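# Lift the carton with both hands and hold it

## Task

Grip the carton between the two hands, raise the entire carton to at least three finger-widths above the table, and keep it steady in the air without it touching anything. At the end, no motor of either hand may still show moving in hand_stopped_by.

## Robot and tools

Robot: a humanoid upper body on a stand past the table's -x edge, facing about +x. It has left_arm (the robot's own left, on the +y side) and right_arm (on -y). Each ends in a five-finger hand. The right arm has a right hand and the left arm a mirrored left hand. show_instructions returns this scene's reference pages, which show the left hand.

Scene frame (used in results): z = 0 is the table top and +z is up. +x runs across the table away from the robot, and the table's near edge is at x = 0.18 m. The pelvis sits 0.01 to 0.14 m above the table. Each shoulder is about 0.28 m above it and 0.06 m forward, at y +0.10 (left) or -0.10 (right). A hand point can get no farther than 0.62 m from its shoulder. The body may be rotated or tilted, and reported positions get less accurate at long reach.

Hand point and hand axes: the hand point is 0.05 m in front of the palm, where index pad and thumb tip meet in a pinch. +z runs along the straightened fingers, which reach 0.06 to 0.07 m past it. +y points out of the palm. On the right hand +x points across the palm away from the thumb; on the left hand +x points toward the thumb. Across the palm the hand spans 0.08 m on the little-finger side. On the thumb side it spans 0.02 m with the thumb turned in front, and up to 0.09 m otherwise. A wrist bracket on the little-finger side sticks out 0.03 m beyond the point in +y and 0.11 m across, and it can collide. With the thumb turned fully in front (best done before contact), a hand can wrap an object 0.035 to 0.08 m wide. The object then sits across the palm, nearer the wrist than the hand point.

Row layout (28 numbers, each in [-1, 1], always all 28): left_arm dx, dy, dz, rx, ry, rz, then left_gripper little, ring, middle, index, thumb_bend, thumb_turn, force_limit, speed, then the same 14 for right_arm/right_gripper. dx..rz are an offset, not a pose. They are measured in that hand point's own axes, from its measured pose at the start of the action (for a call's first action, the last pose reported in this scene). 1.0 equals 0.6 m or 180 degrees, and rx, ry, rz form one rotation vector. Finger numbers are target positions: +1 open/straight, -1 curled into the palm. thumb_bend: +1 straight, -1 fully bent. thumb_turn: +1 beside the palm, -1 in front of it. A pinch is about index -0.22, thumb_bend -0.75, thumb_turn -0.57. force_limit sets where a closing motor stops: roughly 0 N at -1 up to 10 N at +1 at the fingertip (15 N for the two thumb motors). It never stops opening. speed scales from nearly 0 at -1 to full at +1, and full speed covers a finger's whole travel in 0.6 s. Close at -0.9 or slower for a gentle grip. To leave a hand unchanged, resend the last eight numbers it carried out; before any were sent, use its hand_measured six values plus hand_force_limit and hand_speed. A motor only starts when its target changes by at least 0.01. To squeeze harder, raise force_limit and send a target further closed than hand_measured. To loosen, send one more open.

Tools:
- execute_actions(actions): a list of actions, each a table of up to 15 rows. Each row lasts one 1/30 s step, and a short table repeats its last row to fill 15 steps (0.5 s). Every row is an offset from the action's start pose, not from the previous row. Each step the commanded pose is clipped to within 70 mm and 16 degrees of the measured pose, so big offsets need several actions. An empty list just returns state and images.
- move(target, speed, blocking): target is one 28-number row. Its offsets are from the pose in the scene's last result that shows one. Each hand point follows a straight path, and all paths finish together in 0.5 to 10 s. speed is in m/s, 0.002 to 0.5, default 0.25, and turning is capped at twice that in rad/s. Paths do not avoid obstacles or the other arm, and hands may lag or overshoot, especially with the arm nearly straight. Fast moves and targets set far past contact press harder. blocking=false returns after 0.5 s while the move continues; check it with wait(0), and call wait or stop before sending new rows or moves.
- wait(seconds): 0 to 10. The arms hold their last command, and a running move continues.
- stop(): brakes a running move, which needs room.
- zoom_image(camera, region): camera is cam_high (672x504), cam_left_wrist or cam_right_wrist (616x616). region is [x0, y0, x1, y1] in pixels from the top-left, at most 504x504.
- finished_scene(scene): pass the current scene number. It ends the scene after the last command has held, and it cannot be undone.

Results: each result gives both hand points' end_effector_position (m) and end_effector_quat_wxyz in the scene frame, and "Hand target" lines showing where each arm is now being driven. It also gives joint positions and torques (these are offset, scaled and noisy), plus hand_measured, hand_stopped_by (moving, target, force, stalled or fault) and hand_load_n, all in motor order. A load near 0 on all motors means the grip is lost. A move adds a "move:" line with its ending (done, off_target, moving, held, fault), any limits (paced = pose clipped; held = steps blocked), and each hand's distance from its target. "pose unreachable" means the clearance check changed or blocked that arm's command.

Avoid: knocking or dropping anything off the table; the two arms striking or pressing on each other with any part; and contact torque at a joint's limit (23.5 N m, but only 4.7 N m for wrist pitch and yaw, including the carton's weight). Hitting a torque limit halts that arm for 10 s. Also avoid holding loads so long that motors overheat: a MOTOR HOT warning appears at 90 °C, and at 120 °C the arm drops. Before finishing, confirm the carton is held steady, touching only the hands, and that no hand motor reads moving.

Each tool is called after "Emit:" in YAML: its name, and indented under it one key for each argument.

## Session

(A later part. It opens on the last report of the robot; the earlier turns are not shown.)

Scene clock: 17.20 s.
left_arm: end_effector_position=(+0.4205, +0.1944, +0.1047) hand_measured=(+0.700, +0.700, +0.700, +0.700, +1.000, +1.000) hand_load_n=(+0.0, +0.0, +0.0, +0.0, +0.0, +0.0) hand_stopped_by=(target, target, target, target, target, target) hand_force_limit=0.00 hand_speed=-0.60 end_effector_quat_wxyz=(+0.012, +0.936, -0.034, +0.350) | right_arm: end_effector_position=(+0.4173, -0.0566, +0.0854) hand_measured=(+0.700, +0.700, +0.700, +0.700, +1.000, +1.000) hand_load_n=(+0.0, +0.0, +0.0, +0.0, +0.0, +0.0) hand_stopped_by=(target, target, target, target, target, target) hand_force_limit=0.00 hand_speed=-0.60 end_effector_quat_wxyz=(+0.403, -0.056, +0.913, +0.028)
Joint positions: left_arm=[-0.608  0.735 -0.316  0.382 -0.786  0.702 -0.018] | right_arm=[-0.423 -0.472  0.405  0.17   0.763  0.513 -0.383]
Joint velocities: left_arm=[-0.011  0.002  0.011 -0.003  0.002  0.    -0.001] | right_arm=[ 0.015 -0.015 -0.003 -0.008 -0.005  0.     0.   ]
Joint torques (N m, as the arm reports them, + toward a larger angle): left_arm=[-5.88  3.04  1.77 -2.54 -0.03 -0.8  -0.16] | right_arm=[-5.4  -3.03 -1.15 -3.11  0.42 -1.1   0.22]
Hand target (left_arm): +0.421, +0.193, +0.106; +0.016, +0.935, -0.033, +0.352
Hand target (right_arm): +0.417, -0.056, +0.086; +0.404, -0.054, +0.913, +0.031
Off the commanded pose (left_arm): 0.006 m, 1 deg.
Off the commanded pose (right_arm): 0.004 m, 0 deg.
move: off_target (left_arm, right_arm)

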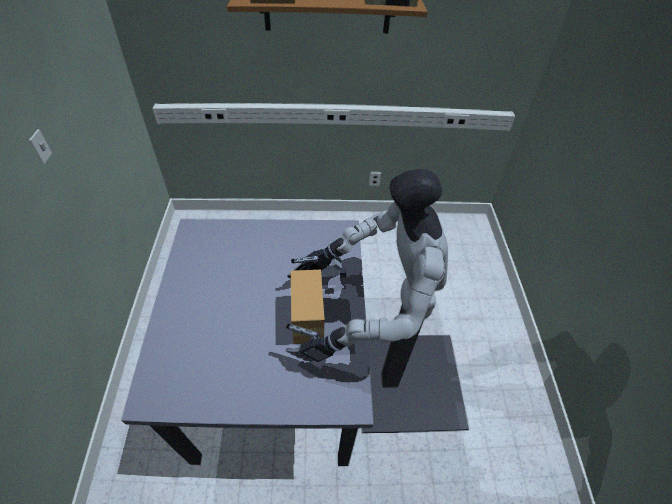

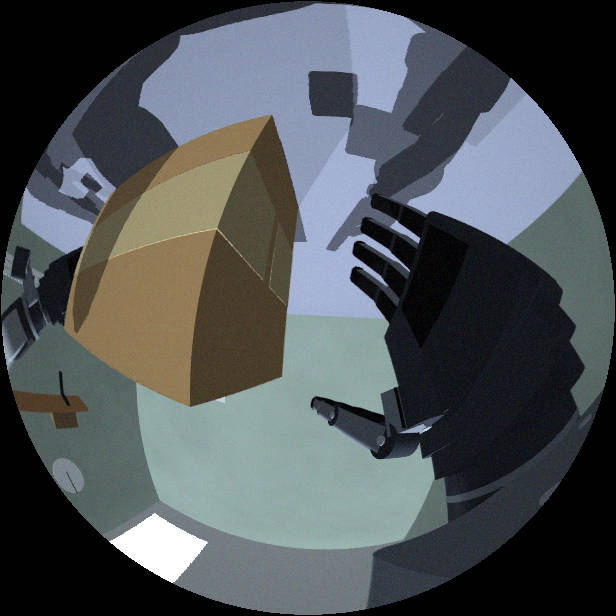

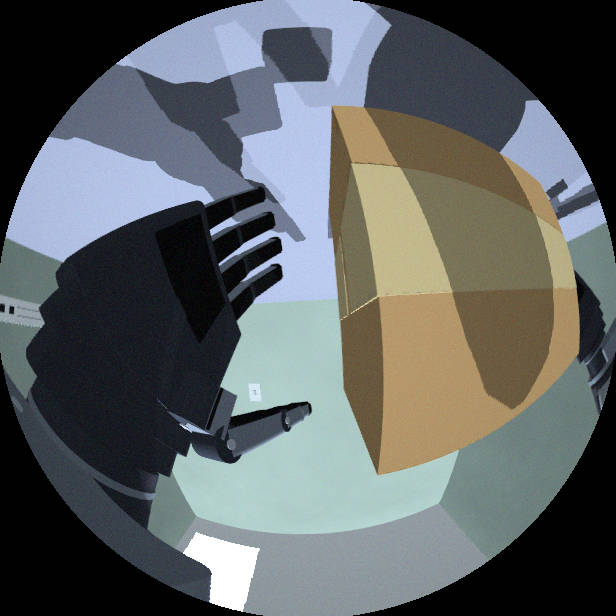

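Emit:
move:
  target: [0.065,0.09,-0.017,0,0,0,0.85,0.85,0.85,0.85,1,1,0,-0.6,-0.095,0.06,-0.035,0,0,0,0.85,0.85,0.85,0.85,1,1,0,-0.6]
  speed: 0.06

Emit:
move:
  target: [0,0.1,0,0,0,0,0.85,0.85,0.85,0.85,1,1,0,-0.6,0,0.1,0,0,0,0,0.85,0.85,0.85,0.85,1,1,0,-0.6]
  speed: 0.05

Emit:
execute_actions:
  actions:
    - [[0.04,0.08,-0.055,-0.04,0,0,0.85,0.85,0.85,0.85,1,1,0,-0.6,-0.035,0.08,-0.06,-0.04,0,0,0.85,0.85,0.85,0.85,1,1,0,-0.6]]
    - [[0.04,0.08,-0.055,-0.04,0,0,0.85,0.85,0.85,0.85,1,1,0,-0.6,-0.035,0.08,-0.06,-0.04,0,0,0.85,0.85,0.85,0.85,1,1,0,-0.6]]

Scene clock: 22.53 s.
left_arm: end_effector_position=(+0.4351, +0.1355, +0.1345) hand_measured=(+0.850, +0.850, +0.850, +0.850, +1.000, +1.000) hand_load_n=(+0.0, +0.0, +0.0, +0.0, +0.0, +0.0) hand_stopped_by=(target, target, target, target, target, target) hand_force_limit=0.00 hand_speed=-0.60 end_effector_quat_wxyz=(+0.013, +0.937, -0.042, +0.346) | right_arm: end_effector_position=(+0.4375, -0.0234, +0.1434) hand_measured=(+0.850, +0.850, +0.850, +0.850, +1.000, +1.000) hand_load_n=(+0.0, +0.0, +0.0, +0.0, +0.0, +0.0) hand_stopped_by=(target, target, target, target, target, target) hand_force_limit=0.00 hand_speed=-0.60 end_effector_quat_wxyz=(+0.408, -0.056, +0.911, +0.022)
Joint positions: left_arm=[-0.703  0.613 -0.275  0.186 -0.878  0.962  0.259] | right_arm=[-0.57  -0.423  0.342 -0.026  0.907  0.809 -0.637]
Joint velocities: left_arm=[ 0.003  0.002 -0.006  0.     0.     0.003  0.   ] | right_arm=[-0.002  0.005  0.009  0.    -0.003  0.003  0.   ]
Joint torques (N m, as the arm reports them, + toward a larger angle): left_arm=[-6.63  2.31  1.64 -2.87  0.01 -0.58  0.  ] | right_arm=[-6.43 -2.34 -1.29 -3.1   0.47 -0.85 -0.09]
Hand target (left_arm): +0.435, +0.135, +0.135; +0.014, +0.937, -0.041, +0.346
Hand target (right_arm): +0.437, -0.023, +0.143; +0.407, -0.055, +0.912, +0.023
Off the commanded pose (left_arm): 0.006 m, 1 deg.
Off the commanded pose (right_arm): 0.006 m, 1 deg.
move: off_target (left_arm, right_arm)

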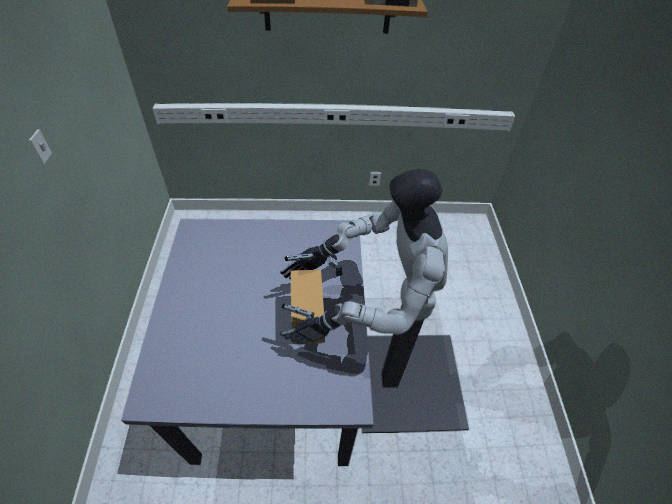

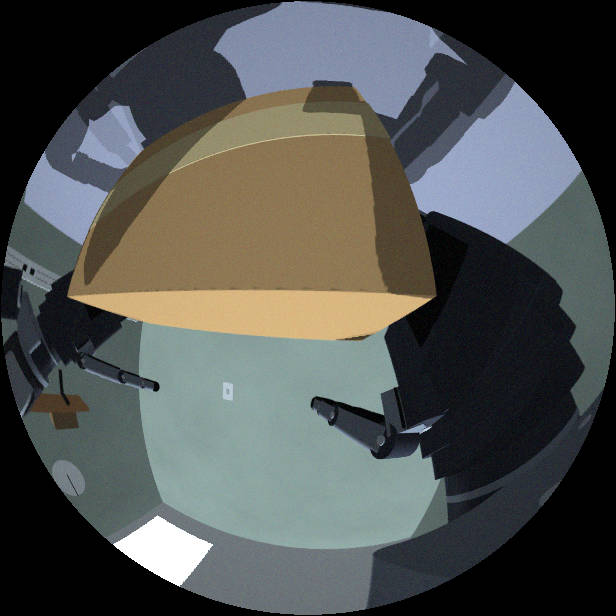

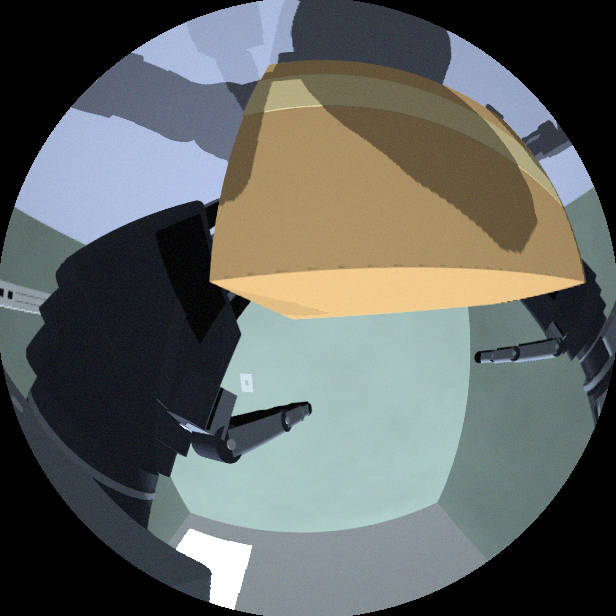

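Scene clock: 24.00 s.
left_arm: end_effector_position=(+0.4369, +0.1211, +0.1293) hand_measured=(+0.850, +0.850, +0.850, +0.850, +1.000, +1.000) hand_load_n=(+0.0, +0.0, +0.0, +0.0, +0.0, +0.0) hand_stopped_by=(target, target, target, target, target, target) hand_force_limit=0.00 hand_speed=-0.60 end_effector_quat_wxyz=(-0.050, +0.936, -0.022, +0.348) | right_arm: end_effector_position=(+0.4403, +0.0008, +0.1401) hand_measured=(+0.850, +0.850, +0.850, +0.850, +1.000, +1.000) hand_load_n=(+0.0, +0.0, +0.0, +0.0, +0.0, +0.0) hand_stopped_by=(target, target, target, target, target, target) hand_force_limit=0.00 hand_speed=-0.60 end_effector_quat_wxyz=(+0.413, -0.039, +0.909, -0.025)
Joint positions: left_arm=[-0.696  0.473 -0.266  0.104 -0.875  1.026  0.553] | right_arm=[-0.62  -0.261  0.395  0.021  0.84   0.808 -0.838]
Joint velocities: left_arm=[-0.003 -0.002  0.    -0.011 -0.011  0.     0.   ] | right_arm=[ 0.     0.006 -0.006  0.005  0.003  0.003  0.   ]
Joint torques (N m, as the arm reports them, + toward a larger angle): left_arm=[-6.89 -1.57 -0.28 -5.29 -1.63 -0.26 -1.21] | right_arm=[-8.19  3.23  1.02 -3.86  1.24 -0.98  1.75]
Hand target (left_arm): +0.427, +0.077, +0.132; +0.011, +0.938, -0.047, +0.343
Hand target (right_arm): +0.431, +0.034, +0.149; +0.412, -0.054, +0.909, +0.022
Off the commanded pose (left_arm): 0.046 m, 8 deg.
Off the commanded pose (right_arm): 0.037 m, 6 deg.
move: off_target (left_arm, right_arm)

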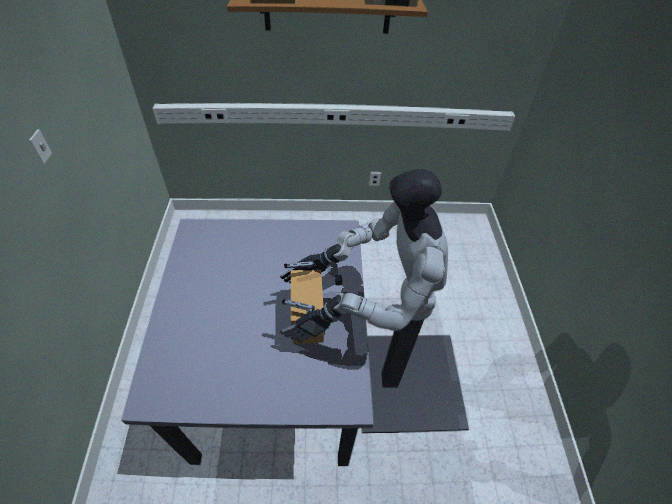

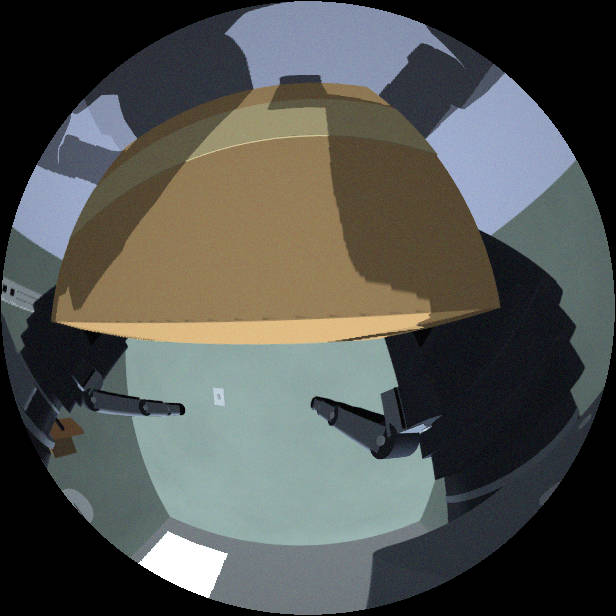

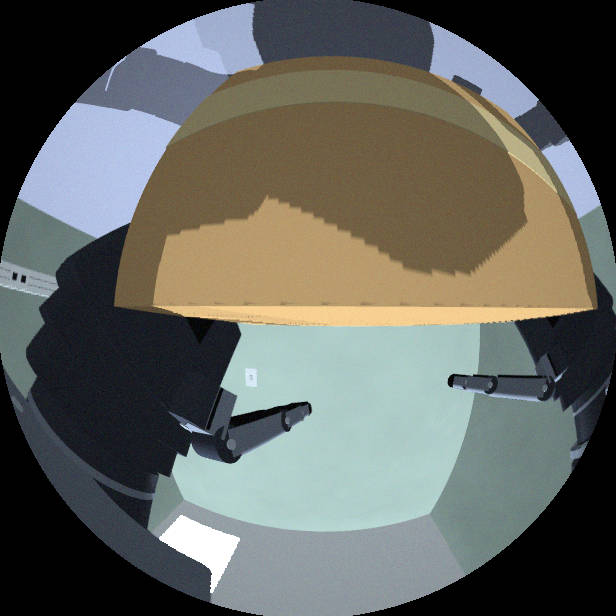

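Scene clock: 25.00 s.
left_arm: end_effector_position=(+0.4366, +0.1082, +0.1768) hand_measured=(+0.850, +0.850, +0.850, +0.850, +1.000, +1.000) hand_load_n=(+0.0, +0.5, +5.0, +0.0, +0.0, +0.0) hand_stopped_by=(target, target, target, target, target, target) hand_force_limit=0.00 hand_speed=-0.60 end_effector_quat_wxyz=(-0.073, +0.941, -0.025, +0.330) | right_arm: end_effector_position=(+0.4329, +0.0069, +0.1824) hand_measured=(+0.850, +0.850, +0.850, +0.850, +1.000, +1.000) hand_load_n=(+0.0, +4.0, +0.5, +0.0, +0.0, +0.0) hand_stopped_by=(target, target, target, target, target, target) hand_force_limit=0.00 hand_speed=-0.60 end_effector_quat_wxyz=(+0.403, -0.045, +0.912, -0.059)
Joint positions: left_arm=[-0.825  0.329 -0.035 -0.028 -1.007  1.433  0.868] | right_arm=[-0.694 -0.153  0.254 -0.163  0.976  1.144 -1.14 ]
Joint velocities: left_arm=[ 0.003 -0.037  0.071 -0.021  0.018  0.073  0.013] | right_arm=[ 0.005  0.029 -0.037 -0.025  0.006  0.049 -0.003]
Joint torques (N m, as the arm reports them, + toward a larger angle): left_arm=[-9.24 -1.65  0.07 -5.69 -2.86 -0.77 -1.46] | right_arm=[-9.21  4.03  1.04 -5.    2.49 -1.3   2.67]
Hand target (left_arm): +0.432, +0.060, +0.193; -0.000, +0.937, -0.055, +0.344
Hand target (right_arm): +0.423, +0.048, +0.202; +0.412, -0.065, +0.909, +0.013
Off the commanded pose (left_arm): 0.050 m, 9 deg.
Off the commanded pose (right_arm): 0.050 m, 9 deg.

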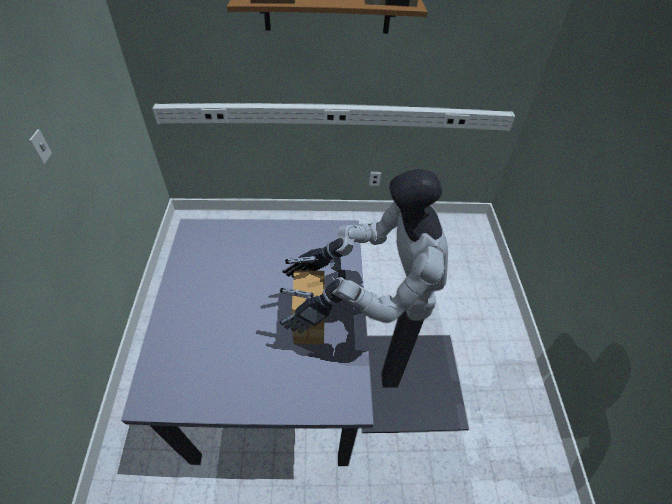

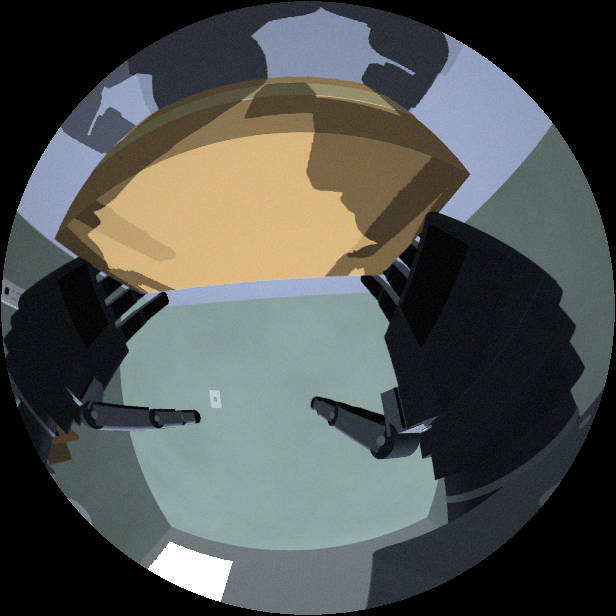

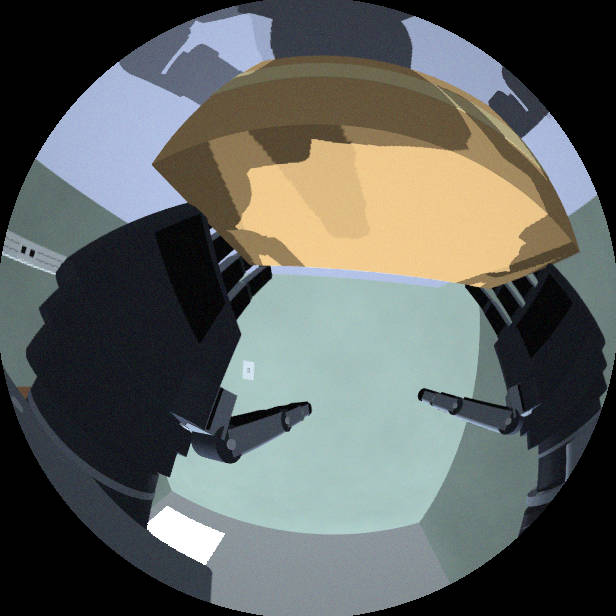

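Emit:
move:
  target: [0,-0.09,0,-0.06,0.08,0,0.85,0.85,0.85,0.85,1,1,0,-0.6,0,-0.09,0,-0.06,-0.06,0,0.85,0.85,0.85,0.85,1,1,0,-0.6]
  speed: 0.15

Emit:
move:
  target: [-0.08,0,0.1,0,0,0,0.85,0.85,0.85,0.85,1,1,0,-0.6,0.085,0,0.11,0,0,0,0.85,0.85,0.85,0.85,1,1,0,-0.6]
  speed: 0.15

Emit:
move:
  target: [0,0.15,0,0,0,0,0.85,0.85,0.85,0.85,1,1,0,-0.6,0,0.15,0,0,0,0,0.85,0.85,0.85,0.85,1,1,0,-0.6]
  speed: 0.05

Scene clock: 26.47 s.
left_arm: end_effector_position=(+0.4409, +0.1683, +0.1909) hand_measured=(+0.850, +0.850, +0.850, +0.850, +1.000, +1.000) hand_load_n=(+0.0, +0.0, +0.0, +0.0, +0.0, +0.0) hand_stopped_by=(target, target, target, target, target, target) hand_force_limit=0.00 hand_speed=-0.60 end_effector_quat_wxyz=(+0.016, +0.893, -0.049, +0.447) | right_arm: end_effector_position=(+0.4313, -0.0418, +0.1843) hand_measured=(+0.850, +0.850, +0.850, +0.850, +1.000, +1.000) hand_load_n=(+0.0, +0.0, +0.0, +0.0, +0.0, +0.0) hand_stopped_by=(target, target, target, target, target, target) hand_force_limit=0.00 hand_speed=-0.60 end_effector_quat_wxyz=(+0.473, -0.089, +0.876, +0.036)
Joint positions: left_arm=[-0.567  0.742 -0.147  0.02  -0.822  0.823  0.112] | right_arm=[-0.457 -0.547  0.267 -0.23   0.84   0.782 -0.492]
Joint velocities: left_arm=[ 0.006  0.002  0.009  0.     0.006 -0.004  0.   ] | right_arm=[-0.005 -0.005  0.003  0.002 -0.008 -0.003  0.   ]
Joint torques (N m, as the arm reports them, + toward a larger angle): left_arm=[-5.96  2.95  1.49 -2.4   0.42 -1.02 -0.14] | right_arm=[-5.82 -3.38 -1.17 -2.78  0.05 -1.25  0.19]
Hand target (left_arm): +0.441, +0.169, +0.190; +0.015, +0.893, -0.051, +0.447
Hand target (right_arm): +0.432, -0.042, +0.184; +0.474, -0.089, +0.875, +0.035
Off the commanded pose (left_arm): 0.010 m, 2 deg.
Off the commanded pose (right_arm): 0.008 m, 1 deg.
move: off_target (left_arm, right_arm)

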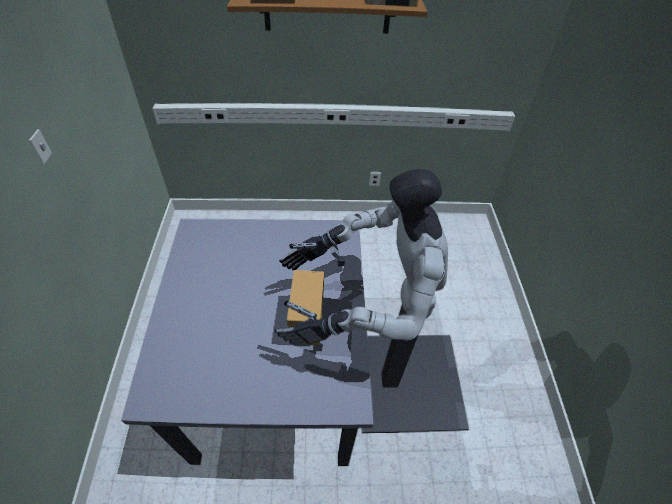

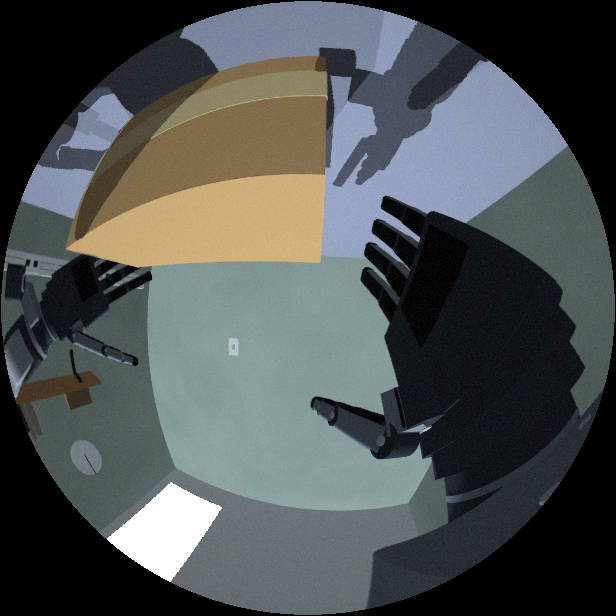

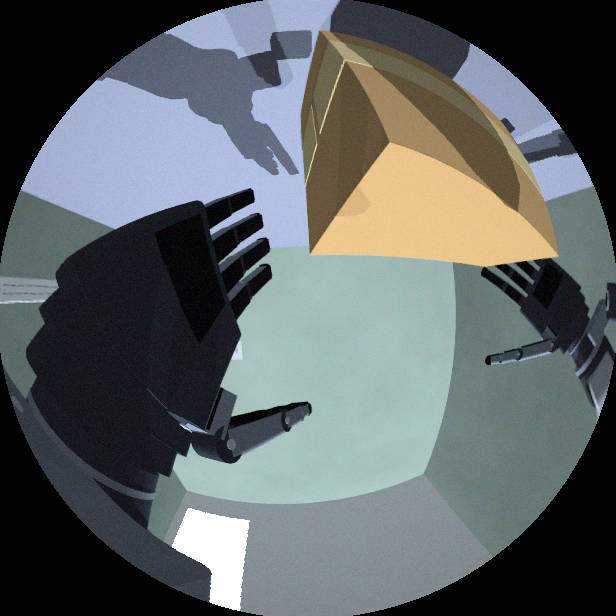

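Scene clock: 27.53 s.
left_arm: end_effector_position=(+0.4616, +0.1706, +0.1155) hand_measured=(+0.850, +0.850, +0.850, +0.850, +1.000, +1.000) hand_load_n=(+0.0, +0.0, +0.0, +0.0, +0.0, +0.0) hand_stopped_by=(target, target, target, target, target, target) hand_force_limit=0.00 hand_speed=-0.60 end_effector_quat_wxyz=(+0.015, +0.894, -0.040, +0.446) | right_arm: end_effector_position=(+0.4586, -0.0349, +0.1055) hand_measured=(+0.850, +0.850, +0.850, +0.850, +1.000, +1.000) hand_load_n=(+0.0, +0.0, +0.0, +0.0, +0.0, +0.0) hand_stopped_by=(target, target, target, target, target, target) hand_force_limit=0.00 hand_speed=-0.60 end_effector_quat_wxyz=(+0.471, -0.087, +0.877, +0.040)
Joint positions: left_arm=[-0.682  0.545 -0.288  0.625 -0.582  0.38  -0.086] | right_arm=[-0.576 -0.365  0.389  0.443  0.572  0.325 -0.213]
Joint velocities: left_arm=[ 0.003  0.    -0.018  0.018  0.002  0.     0.   ] | right_arm=[0.005 0.    0.008 0.008 0.006 0.    0.   ]
Joint torques (N m, as the arm reports them, + toward a larger angle): left_arm=[-6.83  2.63  0.98 -2.44  0.29 -0.98 -0.15] | right_arm=[-6.9  -2.61 -0.59 -2.89  0.09 -1.34  0.2 ]
Hand target (left_arm): +0.461, +0.170, +0.115; +0.015, +0.894, -0.043, +0.446
Hand target (right_arm): +0.459, -0.034, +0.106; +0.472, -0.090, +0.876, +0.040
Off the commanded pose (left_arm): 0.004 m, 1 deg.
Off the commanded pose (right_arm): 0.003 m, 1 deg.
move: off_target (left_arm)

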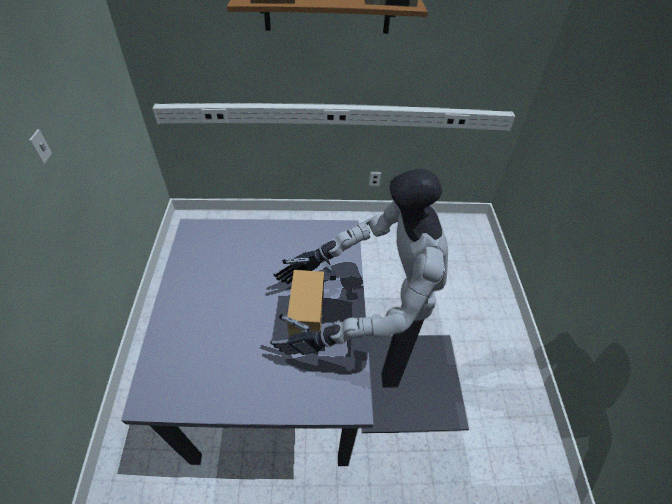

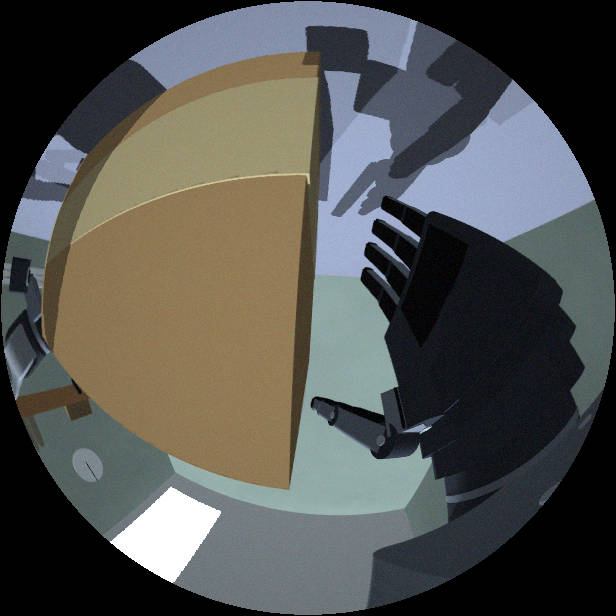

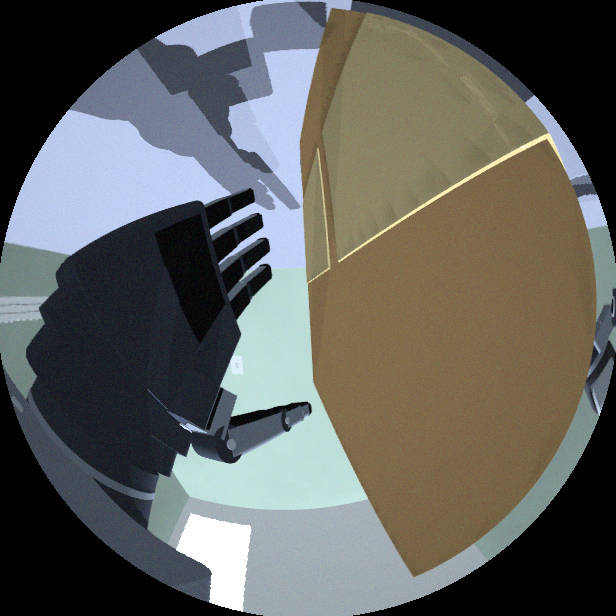

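Scene clock: 29.60 s.
left_arm: end_effector_position=(+0.4584, +0.1453, +0.1093) hand_measured=(+0.850, +0.850, +0.850, +0.850, +1.000, +1.000) hand_load_n=(+0.0, +0.0, +0.0, +0.0, +0.0, +0.0) hand_stopped_by=(target, target, target, target, target, target) hand_force_limit=0.00 hand_speed=-0.60 end_effector_quat_wxyz=(-0.062, +0.895, -0.017, +0.442) | right_arm: end_effector_position=(+0.4597, -0.0070, +0.1056) hand_measured=(+0.850, +0.850, +0.850, +0.850, +1.000, +1.000) hand_load_n=(+0.0, +0.0, +0.0, +0.0, +0.0, +0.0) hand_stopped_by=(target, target, target, target, target, target) hand_force_limit=0.00 hand_speed=-0.60 end_effector_quat_wxyz=(+0.481, -0.052, +0.875, -0.026)
Joint positions: left_arm=[-0.615  0.441 -0.33   0.375 -0.578  0.52   0.293] | right_arm=[-0.599 -0.215  0.462  0.42   0.535  0.342 -0.528]
Joint velocities: left_arm=[ 0.008  0.014 -0.005 -0.003  0.011  0.     0.012] | right_arm=[ 0.005  0.     0.     0.    -0.002 -0.002 -0.009]
Joint torques (N m, as the arm reports them, + toward a larger angle): left_arm=[-6.7  -2.97 -1.85 -6.71 -0.79 -0.6  -1.46] | right_arm=[-8.31  6.58  3.63 -4.32  0.54 -0.55  2.68]
Hand target (left_arm): +0.448, +0.084, +0.111; +0.012, +0.896, -0.047, +0.441
Hand target (right_arm): +0.441, +0.050, +0.113; +0.476, -0.086, +0.874, +0.040
Off the commanded pose (left_arm): 0.065 m, 9 deg.
Off the commanded pose (right_arm): 0.063 m, 9 deg.
move: off_target (left_arm, right_arm)

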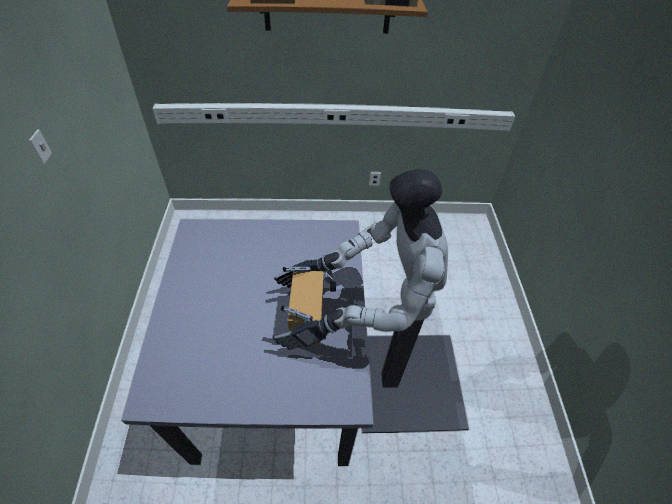

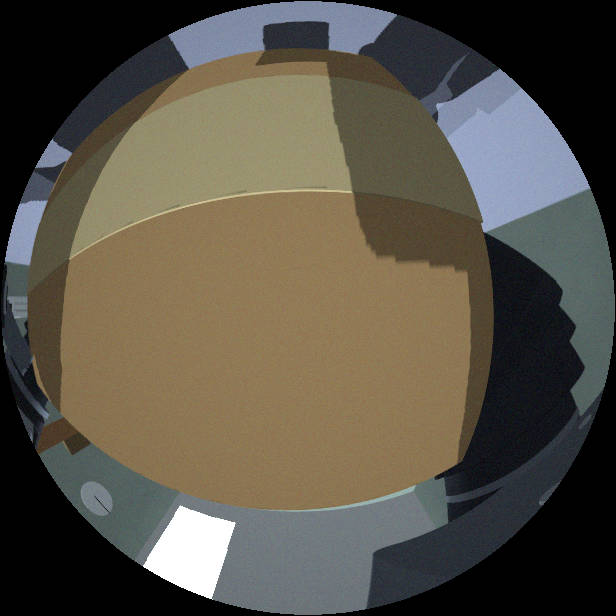

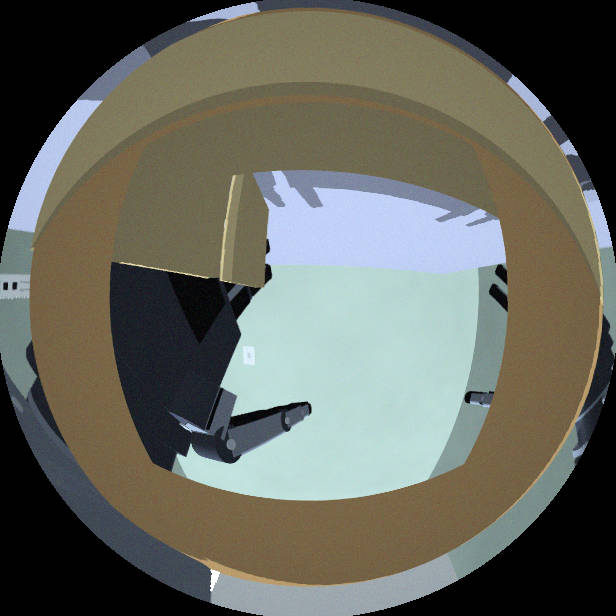

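Hook fingers round, lift gently.

Emit:
execute_actions:
  actions:
    - [[0,0.1,-0.01,-0.05,0,0,-0.3,-0.3,-0.3,-0.3,1,1,0.8,-0.3,0,0.1,-0.02,-0.05,0,0,-0.3,-0.3,-0.3,-0.3,1,1,0.8,-0.3]]
    - [[0,0.1,-0.01,-0.05,0,0,-0.3,-0.3,-0.3,-0.3,1,1,0.8,-0.3,0,0.1,-0.02,-0.05,0,0,-0.3,-0.3,-0.3,-0.3,1,1,0.8,-0.3]]
    - [[0.04,0.095,-0.04,-0.05,0,0,-0.3,-0.3,-0.3,-0.3,1,1,0.8,-0.3,-0.04,0.095,-0.05,-0.05,0,0,-0.3,-0.3,-0.3,-0.3,1,1,0.8,-0.3]]
    - [[0.04,0.095,-0.04,-0.05,0,0,-0.3,-0.3,-0.3,-0.3,1,1,0.8,-0.3,-0.04,0.095,-0.05,-0.05,0,0,-0.3,-0.3,-0.3,-0.3,1,1,0.8,-0.3]]
    - [[0.04,0.095,-0.04,-0.05,0,0,-0.3,-0.3,-0.3,-0.3,1,1,0.8,-0.3,-0.04,0.095,-0.05,-0.05,0,0,-0.3,-0.3,-0.3,-0.3,1,1,0.8,-0.3]]

Scene clock: 32.20 s.
left_arm: end_effector_position=(+0.4560, +0.1545, +0.1428) hand_measured=(+0.118, +0.276, -0.232, -0.300, +1.000, +1.000) hand_load_n=(+0.0, +0.0, +1.5, +0.0, +0.0, -1.5) hand_stopped_by=(force, force, force, target, target, target) hand_force_limit=0.80 hand_speed=-0.30 end_effector_quat_wxyz=(-0.088, +0.918, -0.046, +0.383) | right_arm: end_effector_position=(+0.4544, +0.0027, +0.1686) hand_measured=(+0.040, -0.216, -0.300, -0.300, +1.000, +1.000) hand_load_n=(+0.0, +0.0, +0.0, +0.0, +0.0, +0.0) hand_stopped_by=(force, force, target, target, target, target) hand_force_limit=0.80 hand_speed=-0.30 end_effector_quat_wxyz=(+0.474, -0.079, +0.877, -0.013)
Joint positions: left_arm=[-0.72   0.519 -0.232  0.149 -0.649  0.993  0.353] | right_arm=[-0.629 -0.32   0.403 -0.014  0.716  0.757 -0.675]
Joint velocities: left_arm=[ 0.064 -0.023  0.011 -0.021  0.009  0.053  0.   ] | right_arm=[0.037 0.014 0.003 0.008 0.003 0.039 0.   ]
Joint torques (N m, as the arm reports them, + toward a larger angle): left_arm=[-11.32  -2.79  -0.58  -9.17  -2.19  -1.77  -1.45] | right_arm=[-11.94   5.73   2.23  -6.97   1.79  -1.92   2.78]
Hand target (left_arm): +0.450, +0.091, +0.153; -0.011, +0.915, -0.082, +0.395
Hand target (right_arm): +0.435, +0.055, +0.182; +0.474, -0.114, +0.872, +0.056
Off the commanded pose (left_arm): 0.064 m, 10 deg.
Off the commanded pose (right_arm): 0.061 m, 9 deg.

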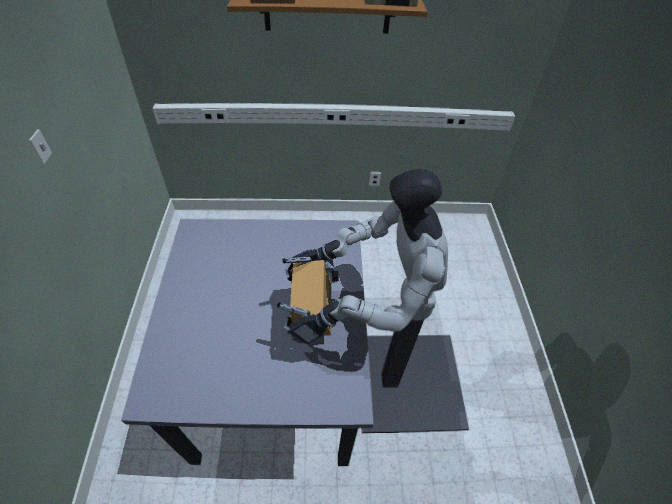

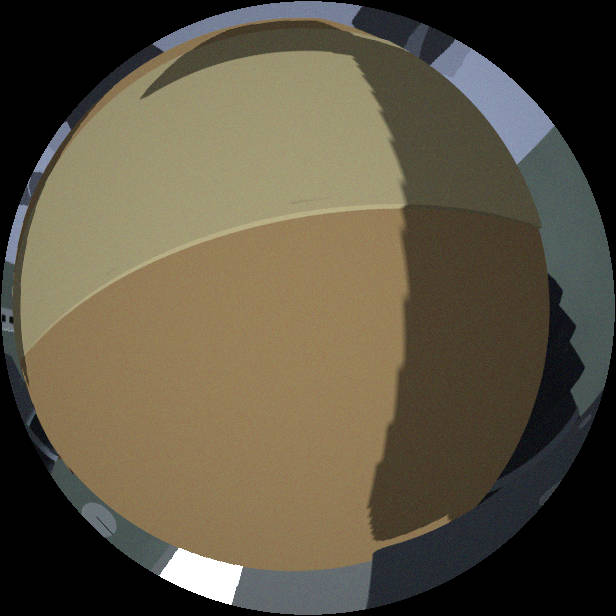

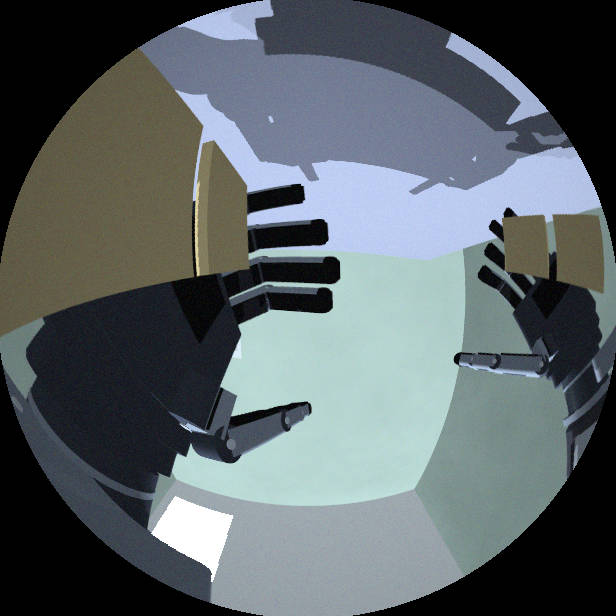

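Lifting now.

Emit:
execute_actions:
  actions:
    - [[0.055,0.095,-0.04,-0.045,0.02,0,-0.3,-0.3,-0.3,-0.3,1,1,0.8,-0.3,-0.04,0.095,-0.05,-0.045,0,0,-0.3,-0.3,-0.3,-0.3,1,1,0.8,-0.3]]
    - [[0.055,0.095,-0.04,-0.045,0.02,0,-0.3,-0.3,-0.3,-0.3,1,1,0.8,-0.3,-0.04,0.095,-0.05,-0.045,0,0,-0.3,-0.3,-0.3,-0.3,1,1,0.8,-0.3]]
    - [[0.055,0.095,-0.04,-0.045,0.02,0,-0.3,-0.3,-0.3,-0.3,1,1,0.8,-0.3,-0.04,0.095,-0.05,-0.045,0,0,-0.3,-0.3,-0.3,-0.3,1,1,0.8,-0.3]]
    - [[0.055,0.095,-0.04,-0.045,0.02,0,-0.3,-0.3,-0.3,-0.3,1,1,0.8,-0.3,-0.04,0.095,-0.05,-0.045,0,0,-0.3,-0.3,-0.3,-0.3,1,1,0.8,-0.3]]

Emit:
wait:
  seconds: 1.5

Scene clock: 34.33 s.
left_arm: end_effector_position=(+0.4785, +0.1161, +0.2215) hand_measured=(+0.118, +0.276, -0.232, -0.300, +1.000, +1.000) hand_load_n=(+0.0, +0.0, +0.0, +0.0, +0.0, +0.0) hand_stopped_by=(force, force, force, target, target, target) hand_force_limit=0.80 hand_speed=-0.30 end_effector_quat_wxyz=(-0.080, +0.898, -0.044, +0.431) | right_arm: end_effector_position=(+0.4690, -0.0019, +0.2676) hand_measured=(+0.040, -0.216, -0.300, -0.300, +1.000, +1.000) hand_load_n=(+1.0, +0.5, +0.0, +0.0, +0.0, +0.0) hand_stopped_by=(force, force, target, target, target, target) hand_force_limit=0.80 hand_speed=-0.30 end_effector_quat_wxyz=(+0.480, -0.028, +0.873, -0.083)
Joint positions: left_arm=[-0.88   0.383 -0.093 -0.024 -0.643  1.267  0.485] | right_arm=[-0.895 -0.086  0.084 -0.225  0.903  1.336 -1.189]
Joint velocities: left_arm=[-0.575 -0.405  0.002 -0.325 -0.318 -0.45  -0.373] | right_arm=[0.13  0.644 0.439 0.138 0.322 0.056 0.424]
Joint torques (N m, as the arm reports them, + toward a larger angle): left_arm=[-10.13  -0.17   0.15  -5.11  -1.06  -1.27  -0.57] | right_arm=[-9.96  1.11  1.22 -3.4   1.59 -1.06  1.2 ]
Hand target (left_arm): +0.469, +0.084, +0.213; -0.046, +0.904, -0.073, +0.419
Hand target (right_arm): +0.456, +0.037, +0.274; +0.481, -0.061, +0.874, -0.028
Off the commanded pose (left_arm): 0.033 m, 5 deg.
Off the commanded pose (right_arm): 0.046 m, 8 deg.

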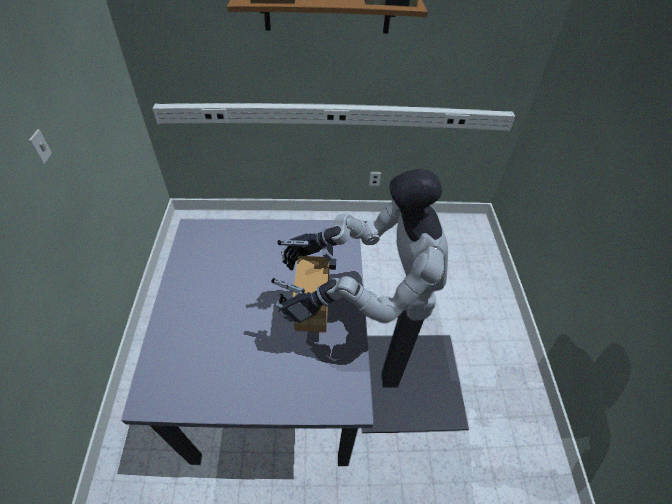

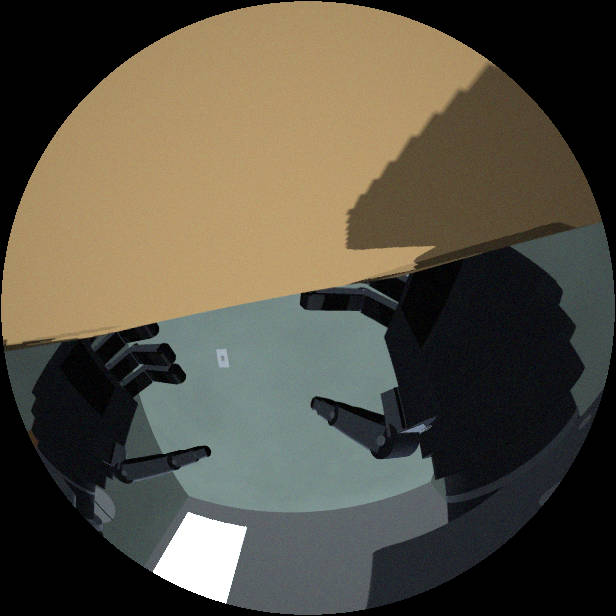

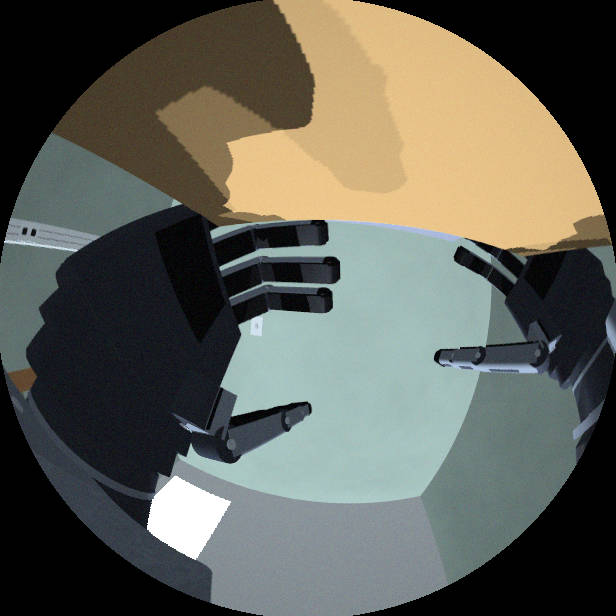

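Scene clock: 35.83 s.
left_arm: end_effector_position=(+0.4685, +0.0831, +0.2123) hand_measured=(+0.118, +0.276, -0.232, -0.300, +1.000, +1.000) hand_load_n=(+0.0, +0.0, +0.0, +0.0, +0.0, +0.0) hand_stopped_by=(force, force, force, target, target, target) hand_force_limit=0.80 hand_speed=-0.30 end_effector_quat_wxyz=(-0.045, +0.904, -0.074, +0.418) | right_arm: end_effector_position=(+0.4558, +0.0391, +0.2744) hand_measured=(+0.040, -0.216, -0.300, -0.300, +1.000, +1.000) hand_load_n=(+0.0, +0.0, +0.0, +0.0, +0.0, +0.0) hand_stopped_by=(force, force, target, target, target, target) hand_force_limit=0.80 hand_speed=-0.30 end_effector_quat_wxyz=(+0.481, -0.063, +0.874, -0.026)
Joint positions: left_arm=[-0.883  0.341 -0.13  -0.022 -0.665  1.281  0.464] | right_arm=[-0.913 -0.039  0.116 -0.226  0.938  1.331 -1.147]
Joint velocities: left_arm=[-0.006  0.005  0.006  0.     0.     0.     0.   ] | right_arm=[-0.003  0.    -0.012 -0.003 -0.009  0.     0.   ]
Joint torques (N m, as the arm reports them, + toward a larger angle): left_arm=[-7.52  1.56  1.03 -3.21  0.38 -0.83  0.04] | right_arm=[-7.53 -1.17 -0.17 -2.8   0.31 -0.87 -0.13]
Hand target (left_arm): +0.469, +0.084, +0.213; -0.046, +0.904, -0.073, +0.419
Hand target (right_arm): +0.456, +0.037, +0.274; +0.481, -0.061, +0.874, -0.028
Off the commanded pose (left_arm): 0.005 m, 1 deg.
Off the commanded pose (right_arm): 0.007 m, 0 deg.
wait: 1.50 s; at rest by 0.60 s

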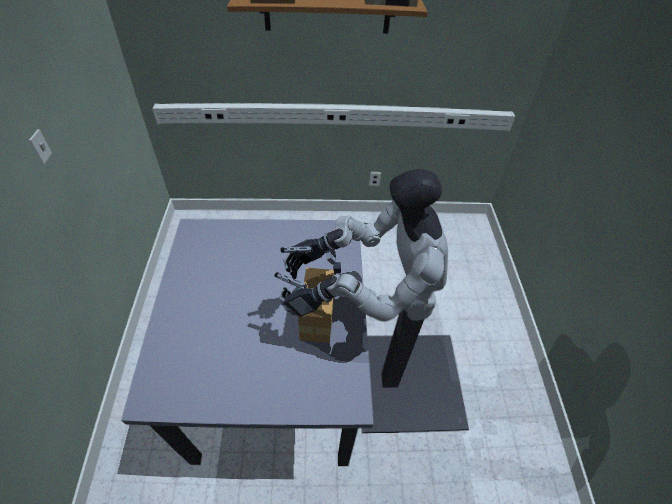

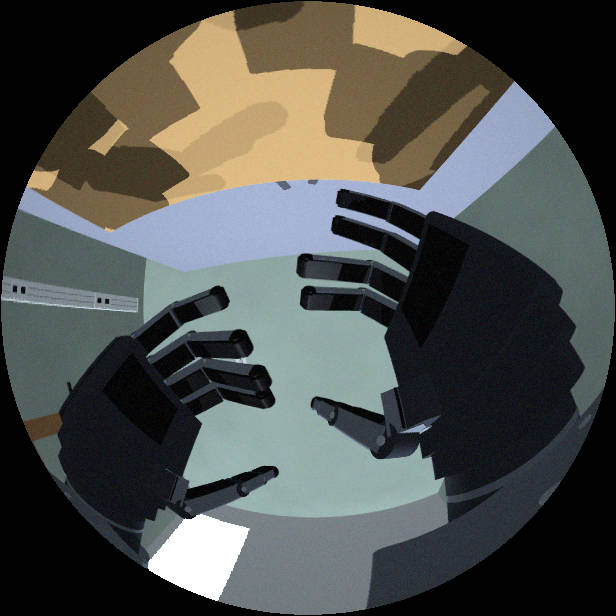

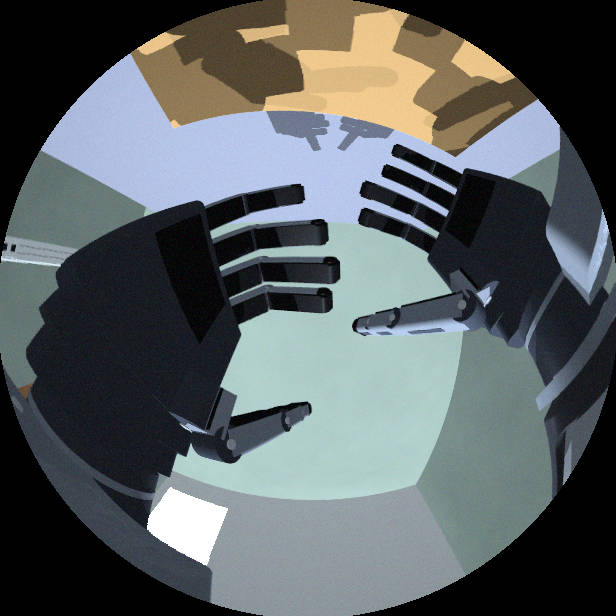

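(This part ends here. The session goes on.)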